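# Latch thermal cycler lids and get idle or paused units running

## Task

For every thermal cycler whose display reads Idle or Paused at the outset: guide its lid down by hand (never let it drop or slam), latch it fully, then bring the unit to Running. A paused unit must be resumed, not restarted, and its run must never be ended with the STOP key or by raising the lid handle while it runs. Any cycler reading Running or Complete at the outset must not have a run started, paused or ended, must not change status, and its lid and plate stay untouched. All cyclers must finish within about a finger's width of their starting spot, upright and barely rotated; every plate must sit flat in its block; the result must hold without the robot's help; finally the gripper releases and backs away.

## Robot and tools

Robot: one Doosan M1013 six-joint arm carrying a Robotiq 2F-140 two-finger gripper. There is a single arm, so every motion argument is one row for that gripper. The only camera is cam_wrist (504x504), mounted on the wrist.

Frames. The scene frame has its origin on the table surface under the arm base, +z up, +y to the left when facing along +x; the base itself may sit tilted. The gripper has its own axes: fingers extend along its +z and close along its y. The reported end_effector_position is the point midway between the pads when closed; closed fingertips extend about 33 mm past it, open ones about 9 mm, and the tips travel roughly 24 mm further out while closing, so allow that gap above surfaces.

The row. Every moving command uses a row of 9 numbers, each in [-1, 1]: dx, dy, dz, rx, ry, rz, position, force_limit, speed. The first six are an offset, not a pose: a displacement from the gripper's measured pose at the start of the action, expressed in the gripper's own axes. 1.0 stands for 0.6 m of travel or 180 degrees; rx, ry, rz form one rotation vector. position: +1 fully open (140 mm), about -0.8 where pads touch, -1 closes until blocked. force_limit: roughly 14 N at -1, 60 N at 0, 107 N at +1 (for parts up to 40 mm wide). speed (finger): about 30 mm/s at -1, 140 at 0, 250 at +1.

execute_actions(actions): a list of up to 15 actions, each a table of up to 15 rows; each row lasts one control step of 1/30 s and a short table repeats its final row to fill 15 steps. Every row in an action is measured from that action's start pose, not from the row before. The first action of a call starts from the last pose reported. An empty list simply returns state and images. Each step the command is clipped to 70 mm and 16 degrees from the measured pose; after an action the arm continues at most to the last clipped pose, so large offsets need several actions.

move(target, speed, stop_force, blocking): drives the gripper in a straight line toward one row (offset from the pose in the latest result that reports one); finger values are sent at the start. speed is in m/s, 0.002 to 0.5, default 0.25 (turning up to twice that in rad/s); paths last 0.5 to 10 s and are cut at 10 s. It does not avoid obstacles and may overshoot speed near a stretched arm. stop_force (N, 20 to 80) ends the path when push against the motion rises that much, then backs off two steps; use it only with slow, non-rotating moves, never before 0.2 s into the scene, never with blocking=false, and omit it when backing away from contact. blocking=false returns after 0.5 s; check with wait(0) and finish with wait or stop before sending more. The move: line reports the ending (done, off_target, moving, held, fault, contact) and limits (paced = command clipped, held = a check blocked steps), plus distance to target.

wait(seconds, 0 to 10) lets time pass holding the last command. stop() brakes a running move. zoom_image(camera "cam_wrist", region [x0, y0, x1, y1]) magnifies part of the latest image, at most 504 by 504 px, origin top-left. read_manual(section "licences") only returns licence text. finished_scene(scene) ends the current scene given its number; the goal must already be met and stable.

Results. The state line gives end_effector_position (m), end_effector_quat_wxyz and velocities in the scene frame; printed position can be off, more so at long reach. Hand target is where the controller is currently heading. pose unreachable means the clearance check (which treats any mount under the base as arm) altered or blocked the command. object_status: 0 moving, 1 blocked while opening, 2 blocked while closing (a grip), 3 reached target or pads met. To squeeze harder while status is 2, raise force_limit and switch position between -1 and -0.98. position_measured is in counts, 3 open to 230 closed, not linear. Flange force is the estimated external force on the gripper, noisy, including held weight; no reading means unavailable. Joint positions follow URDF order.

Faults. A joint torque at its load limit (waist and shoulder 302, elbow 142, wrist joints 40 N m, held weight included) or any external force of 144 N stops the arm for 10 s and drops the rest of the call. The arm is stiff: commanding just a few millimetres into something firm, at once or bit by bit, can trigger this, and the press persists until you back off. MOTOR HOT warns of heating; OVER-TEMPERATURE FAULT means brakes engaged to cool.

Task hints. Latched means the lid is completely down and the handle rests fully on its stop. If a lid is down but not latched, swing its handle all the way up (the lid may rise) and then down to its stop while keeping hold. START and the RESUME soft key only work on a latched lid. Lower lids gently, nudge cyclers as little as possible, and knock nothing off the table.

Each tool is called after "Emit:" by a JSON object that holds its "api" and its "payload", one argument or row to a line.

## Session

Emit:
{"api": "execute_actions", "payload": {
  "actions": []
}}

Scene clock: 0.00 s.
end_effector_position=(+0.8783, -0.0950, +0.2492) position_measured=3 object_status=3 end_effector_quat_wxyz=(-0.211, -0.392, +0.850, +0.282) end_effector_velocity=(-0.000, -0.001, +0.001) end_effector_angular_velocity=(-0.001, -0.002, +0.000)
Joint positions: [-0.171  1.034  0.582  0.226  2.217  3.71 ]
Joint velocities: [-0.    -0.001 -0.    -0.001  0.    -0.001]
Flange force (N, the push that the arm receives, along the gripper's own x y z axes): no reading
Hand target: +0.878, -0.095, +0.249; -0.211, -0.392, +0.850, +0.282

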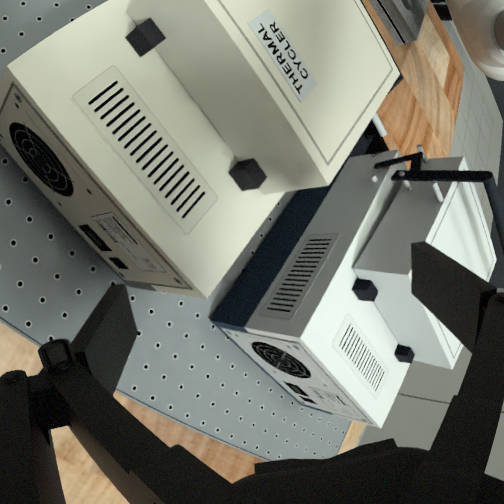

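Emit:
{"api": "move", "payload": {
  "target": [0.235,0.715,-0.12,0.17,0.228,-0.687,1,0,0]
}}

Scene clock: 15.63 s.
end_effector_position=(+0.5997, +0.0009, +0.5985) position_measured=3 object_status=3 end_effector_quat_wxyz=(+0.001, +1.000, -0.000, -0.000) end_effector_velocity=(-0.001, +0.000, +0.001) end_effector_angular_velocity=(+0.003, -0.002, +0.004)
Joint positions: [-0.005  0.091  1.285 -0.007  1.773  1.523]
Joint velocities: [-0.001 -0.002  0.     0.003 -0.    -0.005]
Flange force (N, the push that the arm receives, along the gripper's own x y z axes): [5.5 2.1 -3.4]
Hand target: +0.600, +0.001, +0.599; +0.001, +1.000, -0.000, -0.000
Off the commanded pose: 0.001 m, 0 deg.
move: done

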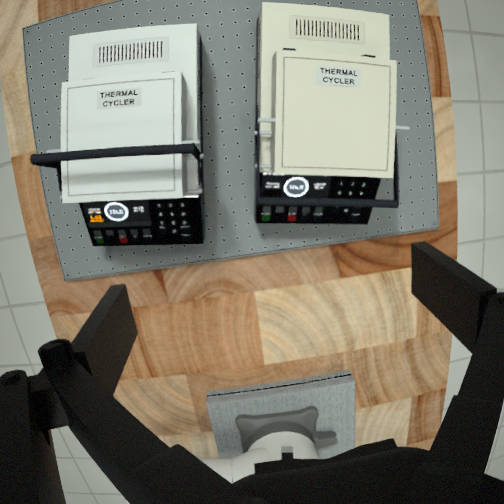

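Emit:
{"api": "zoom_image", "payload": {
  "camera": "cam_wrist",
  "region": [20,100,420,260]
}}

Emit:
{"api": "move", "payload": {
  "target": [0,0,0.25,0,0,0,1,0,0]
}}

Region (20, 100, 420, 260) of cam_wrist's 504x504 image, scaled by 1.260, with more detail than that image has; it fills the top 202 rows of this view, and the rest is white.

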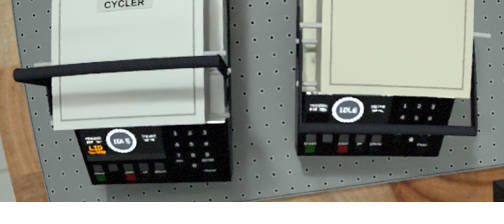

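Scene clock: 19.50 s.
end_effector_position=(+0.5997, +0.0007, +0.4486) position_measured=3 object_status=3 end_effector_quat_wxyz=(+0.001, +1.000, -0.000, -0.000) end_effector_velocity=(+0.000, +0.000, -0.001) end_effector_angular_velocity=(+0.001, +0.000, +0.001)
Joint positions: [-0.006  0.075  1.572 -0.007  1.502  1.523]
Joint velocities: [ 0.     0.001  0.002  0.001 -0.002 -0.001]
Flange force (N, the push that the arm receives, along the gripper's own x y z axes): [9.4 1.0 -4.1]
Hand target: +0.600, +0.001, +0.449; +0.001, +1.000, -0.000, -0.000
Off the commanded pose: 0.000 m, 0 deg.
move: done

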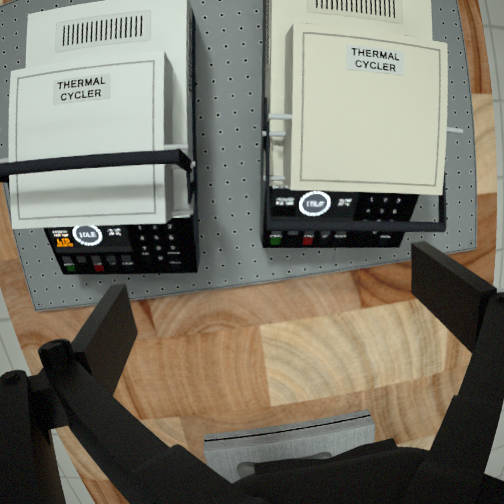

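Emit:
{"api": "zoom_image", "payload": {
  "camera": "cam_wrist",
  "region": [30,210,210,290]
}}

Emit:
{"api": "zoom_image", "payload": {
  "camera": "cam_wrist",
  "region": [250,90,470,260]
}}

Emit:
{"api": "move", "payload": {
  "target": [-0.15,-0.25,0,0,0,0,1,0,0]
}}

Region (30, 210, 210, 290) of cam_wrist's 504x504 image, scaled by 2.800, with more detail than that image has.

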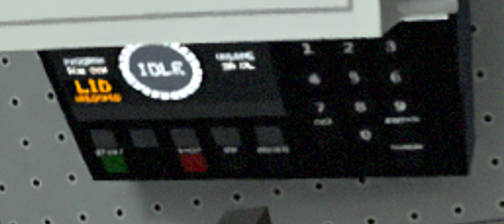

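Region (250, 90, 470, 260) of cam_wrist's 504x504 image, scaled by 2.291, with more detail than that image has; it fills the top 389 rows of this view, and the rest is white.

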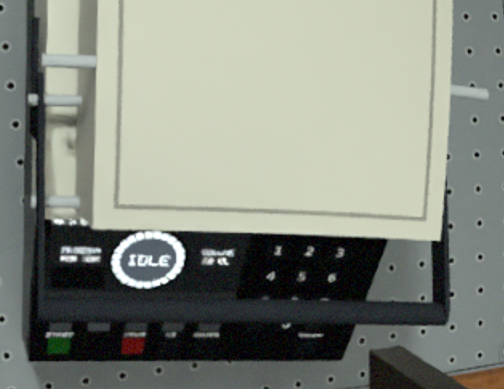

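Scene clock: 26.30 s.
end_effector_position=(+0.5100, +0.1505, +0.4484) position_measured=3 object_status=3 end_effector_quat_wxyz=(+0.001, +1.000, -0.000, -0.000) end_effector_velocity=(-0.001, +0.001, +0.000) end_effector_angular_velocity=(-0.001, -0.001, +0.000)
Joint positions: [ 0.27  -0.033  1.683 -0.005  1.5    1.799]
Joint velocities: [ 0.003 -0.001  0.    -0.001  0.     0.003]
Flange force (N, the push that the arm receives, along the gripper's own x y z axes): [6.4 -2.1 -1.6]
Hand target: +0.510, +0.151, +0.448; +0.001, +1.000, -0.000, -0.000
Off the commanded pose: 0.000 m, 0 deg.
move: done

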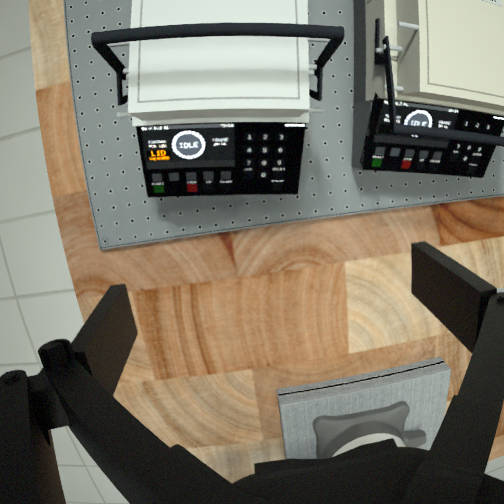

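Emit:
{"api": "move", "payload": {
  "target": [-0.05,-0.08,0.08,0,0.28,0,1,0,0]
}}

Scene clock: 36.93 s.
end_effector_position=(+0.4804, +0.1984, +0.4004) position_measured=3 object_status=3 end_effector_quat_wxyz=(+0.001, +0.905, +0.000, +0.426) end_effector_velocity=(-0.000, +0.000, -0.001) end_effector_angular_velocity=(-0.004, -0.004, -0.006)
Joint positions: [ 0.653 -0.382  2.256 -0.804  0.663  2.675]
Joint velocities: [ 0.009  0.003  0.003 -0.022  0.007  0.026]
Flange force (N, the push that the arm receives, along the gripper's own x y z axes): [4.6 0.4 4.9]
Hand target: +0.480, +0.198, +0.400; +0.001, +0.905, +0.000, +0.426
Off the commanded pose: 0.000 m, 0 deg.
move: done

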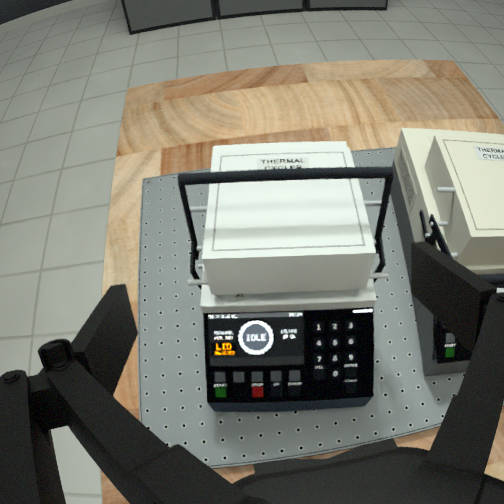

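Emit:
{"api": "move", "payload": {
  "target": [0.06,0.083,0.255,0,0,-0.5,0.3,-1,0]
}}

Scene clock: 51.67 s.
end_effector_position=(+0.6210, +0.1487, +0.3306) position_measured=91 object_status=3 end_effector_quat_wxyz=(+0.302, +0.640, +0.640, +0.300) end_effector_velocity=(+0.000, +0.000, +0.000) end_effector_angular_velocity=(-0.002, +0.006, +0.008)
Joint positions: [ 0.347 -0.145  2.232 -0.867  0.313  1.037]
Joint velocities: [-0.005 -0.    -0.003  0.039 -0.002 -0.047]
Flange force (N, the push that the arm receives, along the gripper's own x y z axes): no reading
Hand target: +0.621, +0.149, +0.331; +0.302, +0.640, +0.640, +0.300
Off the commanded pose: 0.000 m, 0 deg.
move: done

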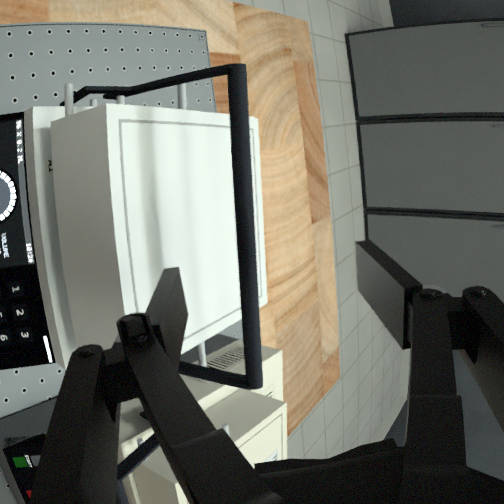

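Emit:
{"api": "move", "payload": {
  "target": [0,0.045,0.028,0.167,0,0,0.3,-1,0],
  "speed": 0.15
}}

Scene clock: 58.00 s.
end_effector_position=(+0.6510, +0.1487, +0.3407) position_measured=91 object_status=3 end_effector_quat_wxyz=(+0.126, +0.696, +0.696, +0.124) end_effector_velocity=(+0.000, -0.000, -0.000) end_effector_angular_velocity=(-0.001, +0.005, -0.001)
Joint positions: [ 0.256  0.045  1.84  -0.099  0.919  0.259]
Joint velocities: [-0.001  0.003 -0.004  0.001  0.006 -0.001]
Flange force (N, the push that the arm receives, along the gripper's own x y z axes): [1.2 9.2 3.4]
Hand target: +0.651, +0.149, +0.341; +0.125, +0.696, +0.696, +0.124
Off the commanded pose: 0.000 m, 0 deg.
move: done

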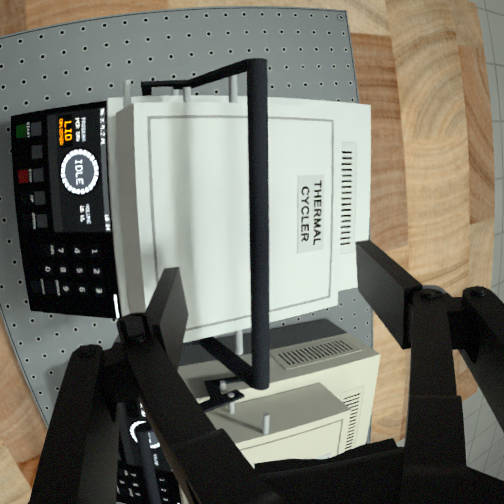

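Emit:
{"api": "move", "payload": {
  "target": [0,0,0.11,0,0,0,-0.3,-1,0],
  "speed": 0.1
}}

Scene clock: 62.00 s.
end_effector_position=(+0.6739, +0.1486, +0.2789) position_measured=167 object_status=3 end_effector_quat_wxyz=(+0.126, +0.696, +0.696, +0.124) end_effector_velocity=(+0.000, -0.000, -0.001) end_effector_angular_velocity=(+0.001, +0.000, -0.001)
Joint positions: [ 0.247  0.117  1.88  -0.105  0.807  0.263]
Joint velocities: [-0.     0.001  0.001  0.    -0.002  0.   ]
Flange force (N, the push that the arm receives, along the gripper's own x y z axes): [1.3 5.6 1.7]
Hand target: +0.674, +0.149, +0.279; +0.126, +0.696, +0.696, +0.124
Off the commanded pose: 0.000 m, 0 deg.
move: done

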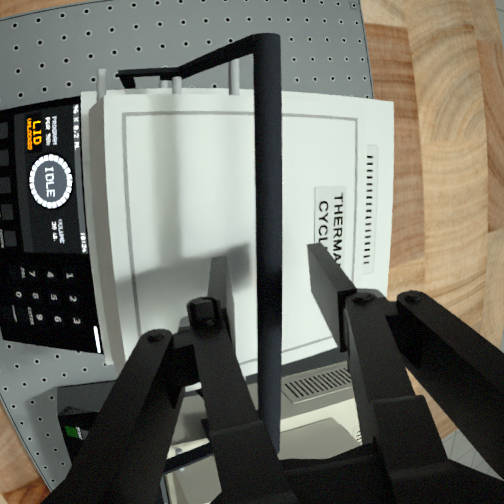

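Emit:
{"api": "move", "payload": {
  "target": [0,0.003,0.04,0,0,0,-0.58,-1,0],
  "speed": 0.05
}}

Emit:
{"api": "move", "payload": {
  "target": [0,-0.09,-0.02,0,0,0,-0.58,-1,0],
  "speed": 0.03
}}

Scene clock: 66.40 s.
end_effector_position=(+0.6839, +0.1486, +0.2572) position_measured=202 object_status=3 end_effector_quat_wxyz=(+0.126, +0.696, +0.696, +0.124) end_effector_velocity=(+0.001, +0.001, -0.001) end_effector_angular_velocity=(+0.001, +0.000, -0.001)
Joint positions: [ 0.243  0.147  1.888 -0.107  0.769  0.265]
Joint velocities: [ 0.001  0.002  0.     0.    -0.002  0.001]
Flange force (N, the push that the arm receives, along the gripper's own x y z axes): [2.6 -7.6 -32.5]
Hand target: +0.684, +0.149, +0.257; +0.126, +0.696, +0.696, +0.124
Off the commanded pose: 0.000 m, 0 deg.
move: done

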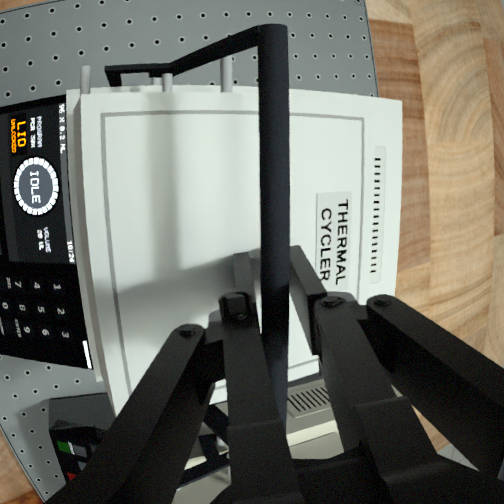

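Scene clock: 68.53 s.
end_effector_position=(+0.6292, +0.1487, +0.2497) position_measured=202 object_status=3 end_effector_quat_wxyz=(+0.126, +0.696, +0.696, +0.124) end_effector_velocity=(-0.001, +0.000, -0.000) end_effector_angular_velocity=(-0.000, -0.000, +0.001)
Joint positions: [ 0.264  0.072  1.989 -0.12   0.746  0.295]
Joint velocities: [ 0.001 -0.001  0.001 -0.    -0.     0.   ]
Flange force (N, the push that the arm receives, along the gripper's own x y z axes): [0.7 26.4 -13.4]
Hand target: +0.629, +0.149, +0.250; +0.126, +0.696, +0.696, +0.124
Off the commanded pose: 0.000 m, 0 deg.
move: done

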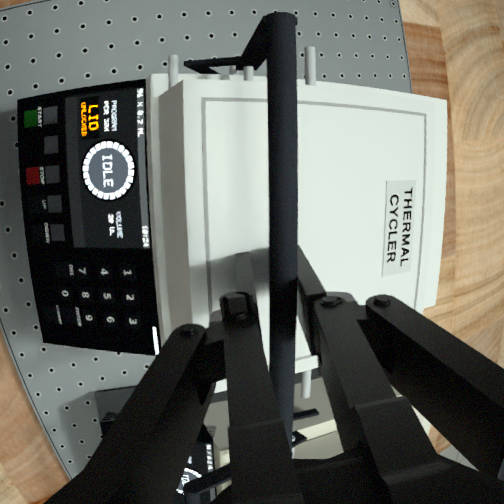

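Emit:
{"api": "move", "payload": {
  "target": [0,-0.075,-0.045,-0.11,0,0,-0.58,-1,0],
  "speed": 0.03
}}

Scene clock: 78.37 s.
end_effector_position=(+0.5778, +0.1487, +0.2593) position_measured=202 object_status=3 end_effector_quat_wxyz=(+0.243, +0.664, +0.664, +0.242) end_effector_velocity=(-0.000, -0.001, -0.000) end_effector_angular_velocity=(-0.002, -0.006, -0.003)
Joint positions: [ 0.347 -0.116  2.269 -0.569  0.375  0.77 ]
Joint velocities: [ 0.002 -0.001  0.004 -0.026 -0.004  0.027]
Flange force (N, the push that the arm receives, along the gripper's own x y z axes): no reading
Hand target: +0.578, +0.149, +0.259; +0.244, +0.664, +0.664, +0.242
Off the commanded pose: 0.000 m, 0 deg.
move: done

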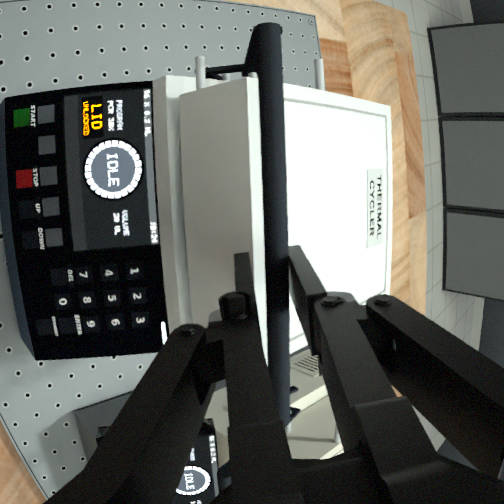

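Emit:
{"api": "move", "payload": {
  "target": [0,-0.073,-0.006,0.07,0,0,-0.58,-1,0],
  "speed": 0.03
}}

Scene clock: 86.23 s.
end_effector_position=(+0.5419, +0.1487, +0.2338) position_measured=202 object_status=3 end_effector_quat_wxyz=(+0.169, +0.687, +0.687, +0.168) end_effector_velocity=(-0.001, +0.000, -0.000) end_effector_angular_velocity=(+0.000, +0.004, +0.001)
Joint positions: [ 0.33  -0.092  2.216 -0.25   0.577  0.465]
Joint velocities: [-0.001  0.    -0.001  0.005  0.004 -0.006]
Flange force (N, the push that the arm receives, along the gripper's own x y z axes): [-1.8 8.6 4.2]
Hand target: +0.542, +0.149, +0.234; +0.169, +0.687, +0.687, +0.168
Off the commanded pose: 0.000 m, 0 deg.
move: done

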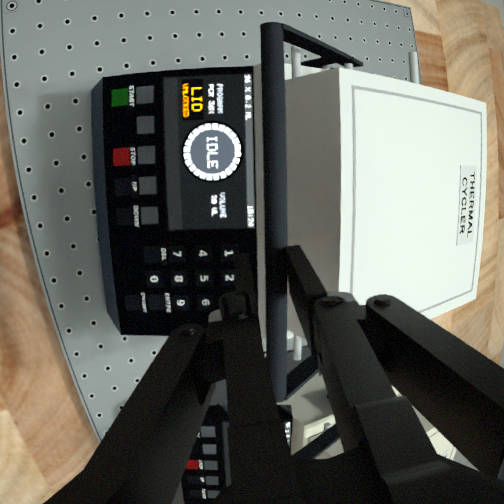

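Emit:
{"api": "move", "payload": {
  "target": [0,-0.012,0.04,0,0,0,-0.58,-1,0],
  "speed": 0.03
}}

Scene clock: 89.73 s.
end_effector_position=(+0.5467, +0.1487, +0.2093) position_measured=202 object_status=3 end_effector_quat_wxyz=(+0.169, +0.687, +0.687, +0.168) end_effector_velocity=(+0.000, -0.000, -0.001) end_effector_angular_velocity=(-0.001, -0.000, +0.000)
Joint positions: [ 0.326 -0.058  2.238 -0.271  0.522  0.488]
Joint velocities: [ 0.     0.002  0.001 -0.003 -0.002  0.002]
Flange force (N, the push that the arm receives, along the gripper's own x y z axes): [1.6 3.6 0.4]
Hand target: +0.547, +0.149, +0.209; +0.169, +0.687, +0.687, +0.168
Off the commanded pose: 0.000 m, 0 deg.
move: done

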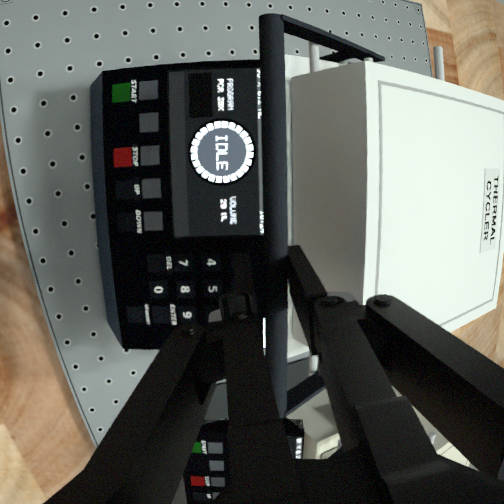

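Emit:
{"api": "move", "payload": {
  "target": [0,0,-0.07,0,0,0,-0.58,-1,0],
  "speed": 0.1
}}

Emit:
{"api": "move", "payload": {
  "target": [0.15,-0.14,0.0,0,0,0,-1,-1,0],
  "speed": 0.15
}}

Emit:
{"api": "move", "payload": {
  "target": [0,0,0.1,0,0,0,-1,-1,0],
  "speed": 0.1
}}

Scene clock: 95.23 s.
end_effector_position=(+0.5272, +0.1488, +0.2464) position_measured=202 object_status=3 end_effector_quat_wxyz=(+0.169, +0.687, +0.687, +0.168) end_effector_velocity=(-0.001, -0.000, +0.001) end_effector_angular_velocity=(+0.000, +0.001, -0.001)
Joint positions: [ 0.34  -0.129  2.221 -0.246  0.61   0.467]
Joint velocities: [ 0.    -0.001 -0.     0.001  0.002  0.   ]
Flange force (N, the push that the arm receives, along the gripper's own x y z axes): [0.9 4.1 2.8]
Hand target: +0.527, +0.149, +0.246; +0.169, +0.687, +0.687, +0.168
Off the commanded pose: 0.000 m, 0 deg.
move: done

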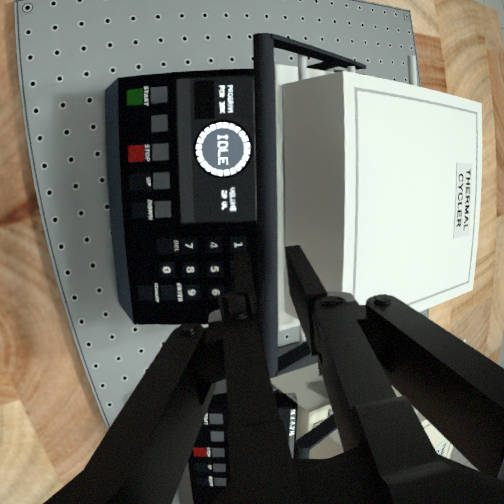

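Scene clock: 96.50 s.
end_effector_position=(+0.4531, +0.2386, +0.2076) position_measured=230 object_status=3 end_effector_quat_wxyz=(+0.169, +0.687, +0.687, +0.168) end_effector_velocity=(-0.001, +0.001, -0.000) end_effector_angular_velocity=(-0.000, -0.001, -0.002)
Joint positions: [ 0.627 -0.12   2.296 -0.461  0.616  0.915]
Joint velocities: [ 0.004  0.     0.    -0.005  0.001  0.009]
Flange force (N, the push that the arm receives, along the gripper's own x y z axes): [2.9 2.9 3.4]
Hand target: +0.453, +0.239, +0.208; +0.169, +0.687, +0.687, +0.168
Off the commanded pose: 0.000 m, 0 deg.
move: done

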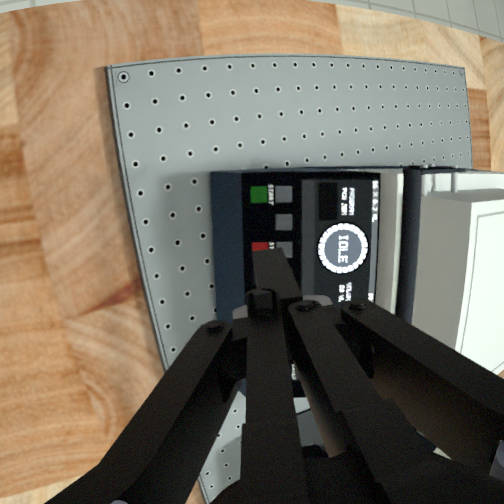

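Scene clock: 97.50 s.
end_effector_position=(+0.4808, +0.2386, +0.1545) position_measured=230 object_status=3 end_effector_quat_wxyz=(+0.169, +0.687, +0.687, +0.168) end_effector_velocity=(+0.000, +0.000, -0.002) end_effector_angular_velocity=(-0.001, +0.001, +0.001)
Joint positions: [ 0.589 -0.011  2.319 -0.546  0.486  0.987]
Joint velocities: [ 0.     0.003  0.    -0.003 -0.002  0.003]
Flange force (N, the push that the arm receives, along the gripper's own x y z axes): [1.1 0.4 3.4]
Hand target: +0.481, +0.239, +0.154; +0.169, +0.687, +0.687, +0.168
Off the commanded pose: 0.000 m, 0 deg.
move: done

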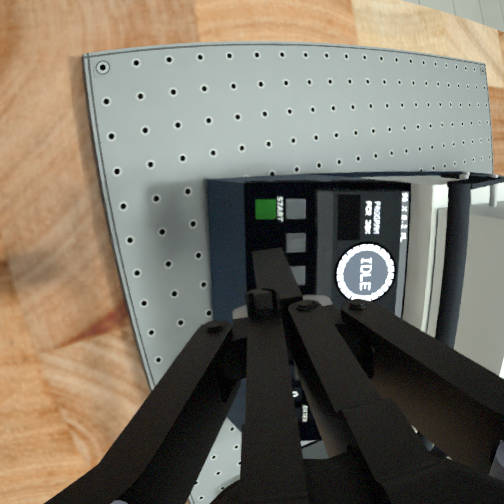

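Emit:
{"api": "move", "payload": {
  "target": [0.03,0.006,0.04,0,0,0,-1,-1,0],
  "speed": 0.05
}}

Scene clock: 103.67 s.
end_effector_position=(+0.4951, +0.2566, +0.1350) position_measured=230 object_status=3 end_effector_quat_wxyz=(+0.169, +0.687, +0.687, +0.168) end_effector_velocity=(+0.001, +0.000, -0.001) end_effector_angular_velocity=(+0.000, -0.000, -0.001)
Joint positions: [ 0.607  0.053  2.301 -0.605  0.454  1.068]
Joint velocities: [-0.     0.002 -0.001 -0.003 -0.001  0.004]
Flange force (N, the push that the arm receives, along the gripper's own x y z axes): [6.6 3.1 9.1]
Hand target: +0.495, +0.257, +0.135; +0.169, +0.687, +0.687, +0.168
Off the commanded pose: 0.000 m, 0 deg.
move: done

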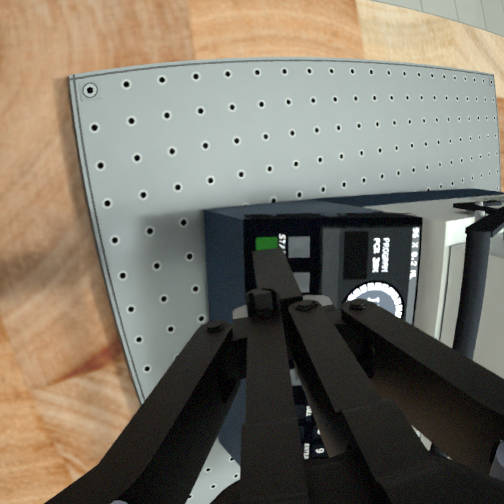

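Emit:
{"api": "move", "payload": {
  "target": [0,0,0.06,0,0,0,-1,-1,0],
  "speed": 0.006,
  "stop_force": 20
}}

Emit:
{"api": "move", "payload": {
  "target": [0,0,-0.12,0,0,0,-1,-1,0],
  "speed": 0.15
}}

Scene clock: 110.50 s.
end_effector_position=(+0.5077, +0.2566, +0.1109) position_measured=230 object_status=3 end_effector_quat_wxyz=(+0.169, +0.687, +0.687, +0.168) end_effector_velocity=(-0.001, -0.001, +0.001) end_effector_angular_velocity=(-0.004, +0.002, -0.001)
Joint positions: [ 0.592  0.106  2.304 -0.671  0.402  1.128]
Joint velocities: [ 0.    -0.003  0.     0.004  0.006 -0.004]
Flange force (N, the push that the arm receives, along the gripper's own x y z axes): [4.2 -5.9 -35.7]
Hand target: +0.508, +0.257, +0.111; +0.169, +0.687, +0.687, +0.168
Off the commanded pose: 0.009 m, 0 deg.
move: contact

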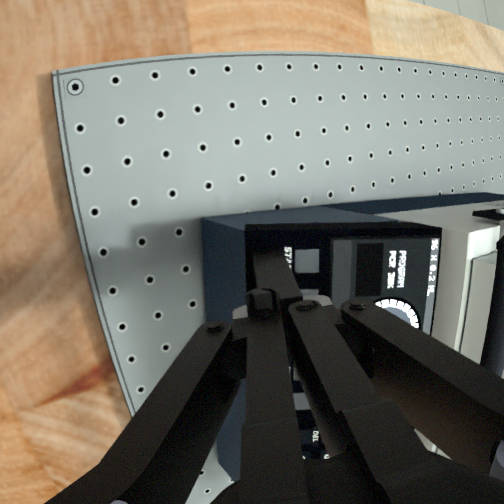

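Scene clock: 111.43 s.
end_effector_position=(+0.4744, +0.2566, +0.1746) position_measured=230 object_status=3 end_effector_quat_wxyz=(+0.169, +0.687, +0.687, +0.168) end_effector_velocity=(-0.000, +0.000, +0.001) end_effector_angular_velocity=(+0.000, +0.001, +0.000)
Joint positions: [ 0.634 -0.03   2.29  -0.525  0.544  0.997]
Joint velocities: [ 0.001 -0.001 -0.001  0.003  0.002 -0.002]
Flange force (N, the push that the arm receives, along the gripper's own x y z axes): [0.4 4.3 3.6]
Hand target: +0.474, +0.257, +0.175; +0.169, +0.687, +0.687, +0.168
Off the commanded pose: 0.000 m, 0 deg.
move: done

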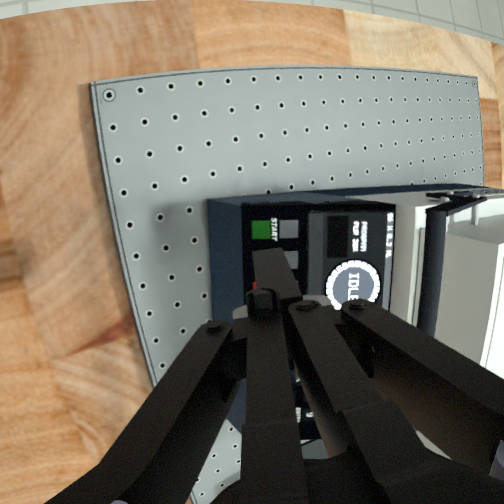

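Emit:
{"api": "move", "payload": {
  "target": [0.004,0.01,0.1,0,-0.055,0,-1,-1,0],
  "speed": 0.1
}}

Emit:
{"api": "move", "payload": {
  "target": [0,0,0.04,0,0,0,-1,-1,0],
  "speed": 0.005,
  "stop_force": 20
}}

Emit:
{"api": "move", "payload": {
  "target": [0,0,-0.12,0,0,0,-1,-1,0],
  "speed": 0.15
}}

Scene clock: 117.63 s.
end_effector_position=(+0.5075, +0.2590, +0.1244) position_measured=230 object_status=3 end_effector_quat_wxyz=(+0.227, +0.699, +0.670, +0.108) end_effector_velocity=(+0.000, -0.000, -0.001) end_effector_angular_velocity=(-0.004, -0.001, -0.002)
Joint positions: [ 0.696  0.149  2.23  -0.773  0.635  1.299]
Joint velocities: [ 0.002  0.004 -0.001 -0.005  0.002  0.007]
Flange force (N, the push that the arm receives, along the gripper's own x y z axes): [0.2 1.9 0.9]
Hand target: +0.508, +0.259, +0.124; +0.228, +0.699, +0.670, +0.108
Off the commanded pose: 0.000 m, 0 deg.
move: done

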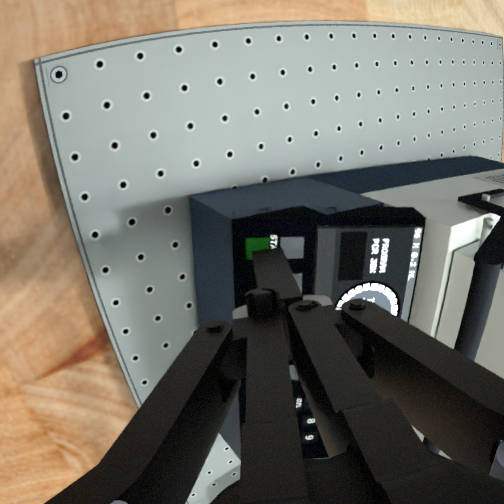

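Scene clock: 120.27 s.
end_effector_position=(+0.5128, +0.2571, +0.1144) position_measured=230 object_status=3 end_effector_quat_wxyz=(+0.227, +0.699, +0.670, +0.108) end_effector_velocity=(-0.001, -0.001, +0.001) end_effector_angular_velocity=(-0.004, +0.002, +0.001)
Joint positions: [ 0.686  0.167  2.233 -0.794  0.615  1.317]
Joint velocities: [ 0.001 -0.002 -0.     0.003  0.006 -0.006]
Flange force (N, the push that the arm receives, along the gripper's own x y z axes): [-0.1 -0.4 -23.9]
Hand target: +0.513, +0.257, +0.115; +0.227, +0.699, +0.670, +0.108
Off the commanded pose: 0.013 m, 0 deg.
move: contact

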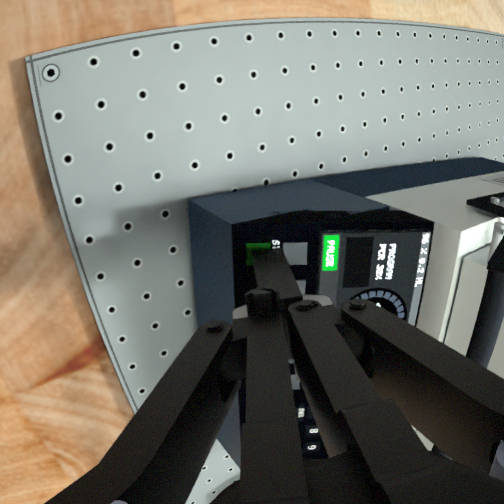

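Scene clock: 121.20 s.
end_effector_position=(+0.4800, +0.2694, +0.1772) position_measured=230 object_status=3 end_effector_quat_wxyz=(+0.227, +0.699, +0.670, +0.108) end_effector_velocity=(-0.001, -0.000, +0.001) end_effector_angular_velocity=(-0.000, +0.001, -0.000)
Joint positions: [ 0.75   0.057  2.206 -0.679  0.748  1.225]
Joint velocities: [ 0.    -0.001 -0.     0.002  0.002 -0.002]
Flange force (N, the push that the arm receives, along the gripper's own x y z axes): [1.1 6.5 6.8]
Hand target: +0.480, +0.269, +0.177; +0.227, +0.699, +0.670, +0.108
Off the commanded pose: 0.000 m, 0 deg.
move: done

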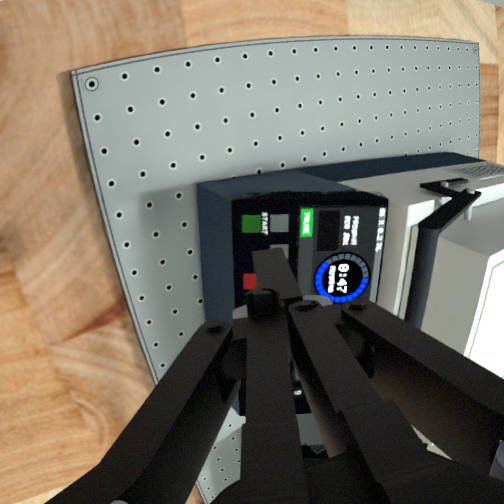

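Emit:
{"api": "move", "payload": {
  "target": [-0.478,-0.022,0.07,0,0,0,-1,-1,0]
}}

Scene clock: 126.17 s.
end_effector_position=(+0.4640, -0.0201, +0.1777) position_measured=230 object_status=3 end_effector_quat_wxyz=(+0.228, +0.699, +0.670, +0.108) end_effector_velocity=(+0.000, -0.001, +0.000) end_effector_angular_velocity=(+0.008, +0.005, +0.005)
Joint positions: [ 0.059 -0.203  2.435 -0.418  0.474  0.388]
Joint velocities: [-0.013 -0.    -0.003  0.037 -0.    -0.046]
Flange force (N, the push that the arm receives, along the gripper's own x y z axes): no reading
Hand target: +0.464, -0.020, +0.178; +0.227, +0.699, +0.670, +0.108
Off the commanded pose: 0.001 m, 0 deg.
move: done

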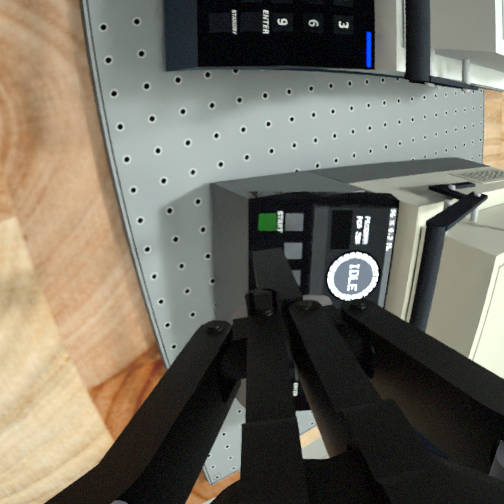

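Emit:
{"api": "move", "payload": {
  "target": [0.005,0.018,0.1,0,0,0,-1,-1,0],
  "speed": 0.1
}}

Emit:
{"api": "move", "payload": {
  "target": [0,0,0.04,0,0,0,-1,-1,0],
  "speed": 0.005,
  "stop_force": 20
}}

Scene clock: 129.50 s.
end_effector_position=(+0.5012, -0.0275, +0.1300) position_measured=230 object_status=3 end_effector_quat_wxyz=(+0.227, +0.699, +0.670, +0.108) end_effector_velocity=(+0.001, +0.000, -0.001) end_effector_angular_velocity=(-0.002, -0.001, +0.000)
Joint positions: [ 0.035 -0.058  2.433 -0.553  0.339  0.518]
Joint velocities: [ 0.003  0.003  0.    -0.015 -0.002  0.016]
Flange force (N, the push that the arm receives, along the gripper's own x y z axes): no reading
Hand target: +0.501, -0.027, +0.130; +0.228, +0.699, +0.670, +0.108
Off the commanded pose: 0.000 m, 0 deg.
move: done

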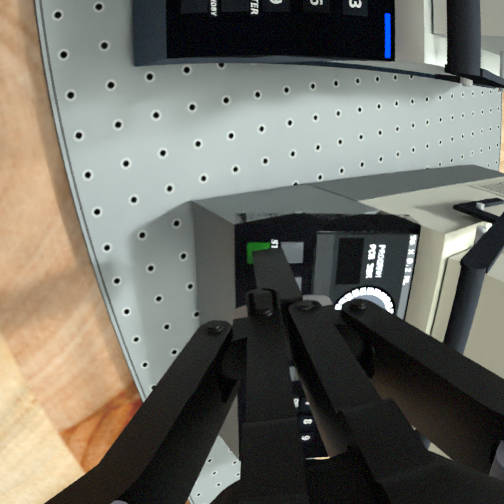

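action 0: stop_force needs the force reading of the 0.2 s before this call, and near this pose there is none; nothing of the call was run and nothing moved

Emit:
{"api": "move", "payload": {
  "target": [0,0,0.018,0,0,0,-1,-1,0],
  "speed": 0.01
}}

Emit:
{"api": "move", "payload": {
  "target": [0,0,0.004,0,0,0,-1,-1,0],
  "speed": 0.004
}}

Scene clock: 133.57 s.
end_effector_position=(+0.5061, -0.0294, +0.1206) position_measured=230 object_status=3 end_effector_quat_wxyz=(+0.227, +0.699, +0.670, +0.108) end_effector_velocity=(+0.000, -0.000, -0.000) end_effector_angular_velocity=(-0.002, -0.001, +0.001)
Joint positions: [ 0.03  -0.033  2.434 -0.59   0.315  0.553]
Joint velocities: [-0.     0.001  0.    -0.006 -0.002  0.004]
Flange force (N, the push that the arm receives, along the gripper's own x y z axes): no reading
Hand target: +0.506, -0.029, +0.121; +0.227, +0.699, +0.670, +0.108
Off the commanded pose: 0.000 m, 0 deg.
move: done

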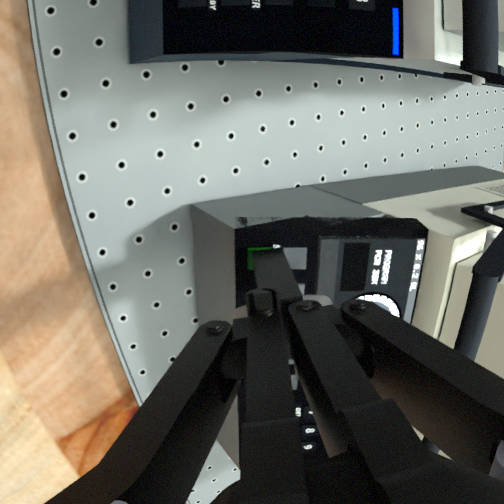

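Scene clock: 134.40 s.
end_effector_position=(+0.5072, -0.0298, +0.1186) position_measured=230 object_status=3 end_effector_quat_wxyz=(+0.227, +0.699, +0.670, +0.108) end_effector_velocity=(+0.000, +0.000, -0.000) end_effector_angular_velocity=(+0.001, -0.001, -0.001)
Joint positions: [ 0.029 -0.027  2.434 -0.599  0.309  0.561]
Joint velocities: [ 0.     0.001 -0.    -0.002 -0.001  0.003]
Flange force (N, the push that the arm receives, along the gripper's own x y z axes): no reading
Hand target: +0.507, -0.030, +0.119; +0.227, +0.699, +0.670, +0.108
Off the commanded pose: 0.000 m, 0 deg.
move: done

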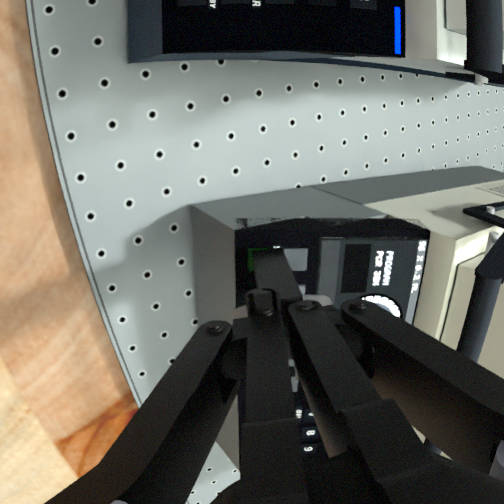

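Emit:
{"api": "move", "payload": {
  "target": [0,0,0.003,0,0,0,-1,-1,0],
  "speed": 0.004
}}

Scene clock: 136.30 s.
end_effector_position=(+0.5080, -0.0301, +0.1170) position_measured=230 object_status=3 end_effector_quat_wxyz=(+0.227, +0.699, +0.670, +0.108) end_effector_velocity=(+0.000, -0.000, -0.000) end_effector_angular_velocity=(+0.000, -0.000, -0.001)
Joint positions: [ 0.028 -0.023  2.435 -0.605  0.305  0.568]
Joint velocities: [-0.001  0.     0.    -0.002 -0.001  0.002]
Flange force (N, the push that the arm receives, along the gripper's own x y z axes): no reading
Hand target: +0.508, -0.030, +0.117; +0.227, +0.699, +0.670, +0.108
Off the commanded pose: 0.000 m, 0 deg.
move: done

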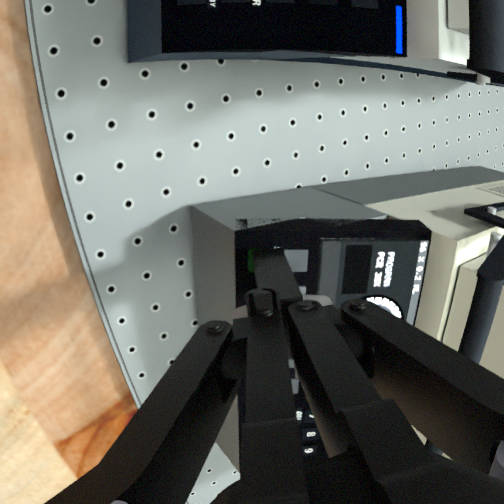

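Emit:
{"api": "move", "payload": {
  "target": [0,0,0.003,0,0,0,-1,-1,0],
  "speed": 0.004
}}

Scene clock: 138.37 s.
end_effector_position=(+0.5088, -0.0304, +0.1155) position_measured=230 object_status=3 end_effector_quat_wxyz=(+0.227, +0.699, +0.670, +0.108) end_effector_velocity=(+0.000, +0.000, -0.000) end_effector_angular_velocity=(+0.001, -0.000, -0.001)
Joint positions: [ 0.027 -0.019  2.435 -0.612  0.302  0.574]
Joint velocities: [ 0.     0.001 -0.    -0.001 -0.001  0.002]
Flange force (N, the push that the arm receives, along the gripper's own x y z axes): no reading
Hand target: +0.509, -0.030, +0.115; +0.227, +0.699, +0.670, +0.108
Off the commanded pose: 0.000 m, 0 deg.
move: done

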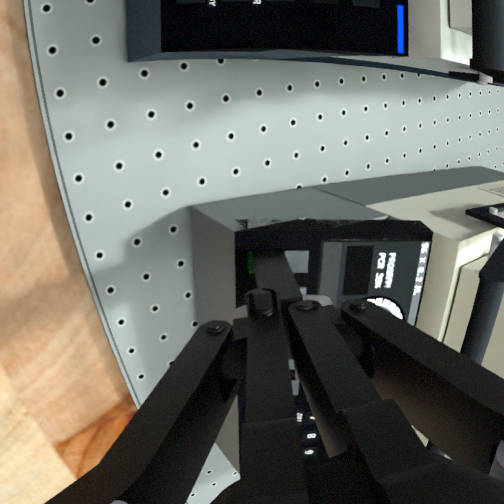

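Emit:
{"api": "move", "payload": {
  "target": [-0.004,0,0.003,0,0,0,-1,-1,0],
  "speed": 0.004
}}

Scene clock: 140.83 s.
end_effector_position=(+0.5094, -0.0330, +0.1143) position_measured=230 object_status=3 end_effector_quat_wxyz=(+0.227, +0.699, +0.670, +0.108) end_effector_velocity=(-0.000, -0.000, -0.000) end_effector_angular_velocity=(-0.000, +0.001, -0.000)
Joint positions: [ 0.02  -0.016  2.435 -0.611  0.296  0.567]
Joint velocities: [-0.001  0.001  0.     0.    -0.001 -0.001]
Flange force (N, the push that the arm receives, along the gripper's own x y z axes): no reading
Hand target: +0.509, -0.033, +0.114; +0.227, +0.699, +0.670, +0.108
Off the commanded pose: 0.000 m, 0 deg.
move: done

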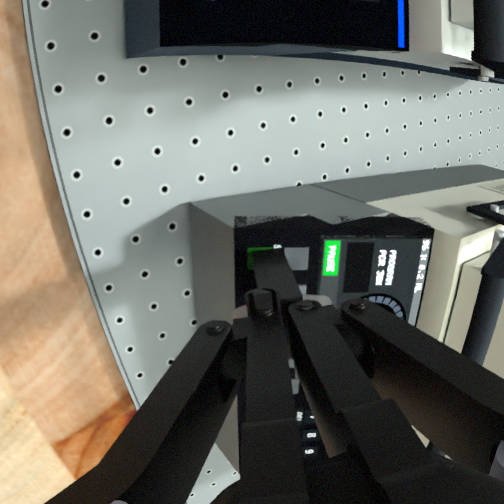

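Emit:
{"api": "move", "payload": {
  "target": [0,0.1,-0.4,0.08,0,0,-1,-1,0]
}}

Scene clock: 143.13 s.
end_effector_position=(+0.4531, +0.0082, +0.3516) position_measured=230 object_status=3 end_effector_quat_wxyz=(+0.138, +0.722, +0.678, +0.023) end_effector_velocity=(-0.000, +0.000, +0.001) end_effector_angular_velocity=(+0.001, +0.003, -0.000)
Joint positions: [ 0.127 -0.252  2.064 -0.211  1.134  0.217]
Joint velocities: [ 0.     0.001 -0.003  0.002  0.005 -0.001]
Flange force (N, the push that the arm receives, along the gripper's own x y z axes): [1.0 2.9 -0.2]
Hand target: +0.453, +0.008, +0.352; +0.138, +0.722, +0.678, +0.023
Off the commanded pose: 0.000 m, 0 deg.
move: done

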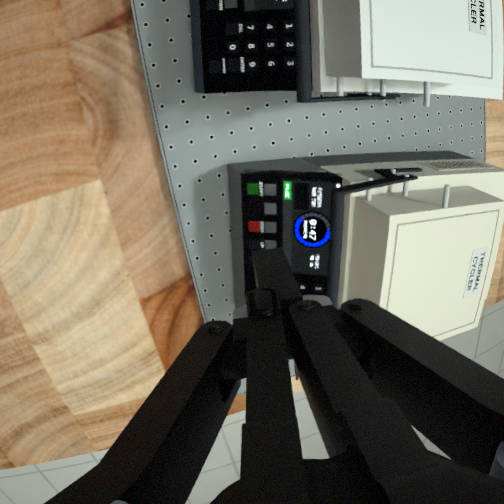

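Emit:
{"api": "finished_scene", "payload": {
  "scene": 1
}}

The scene is finished: the task was done.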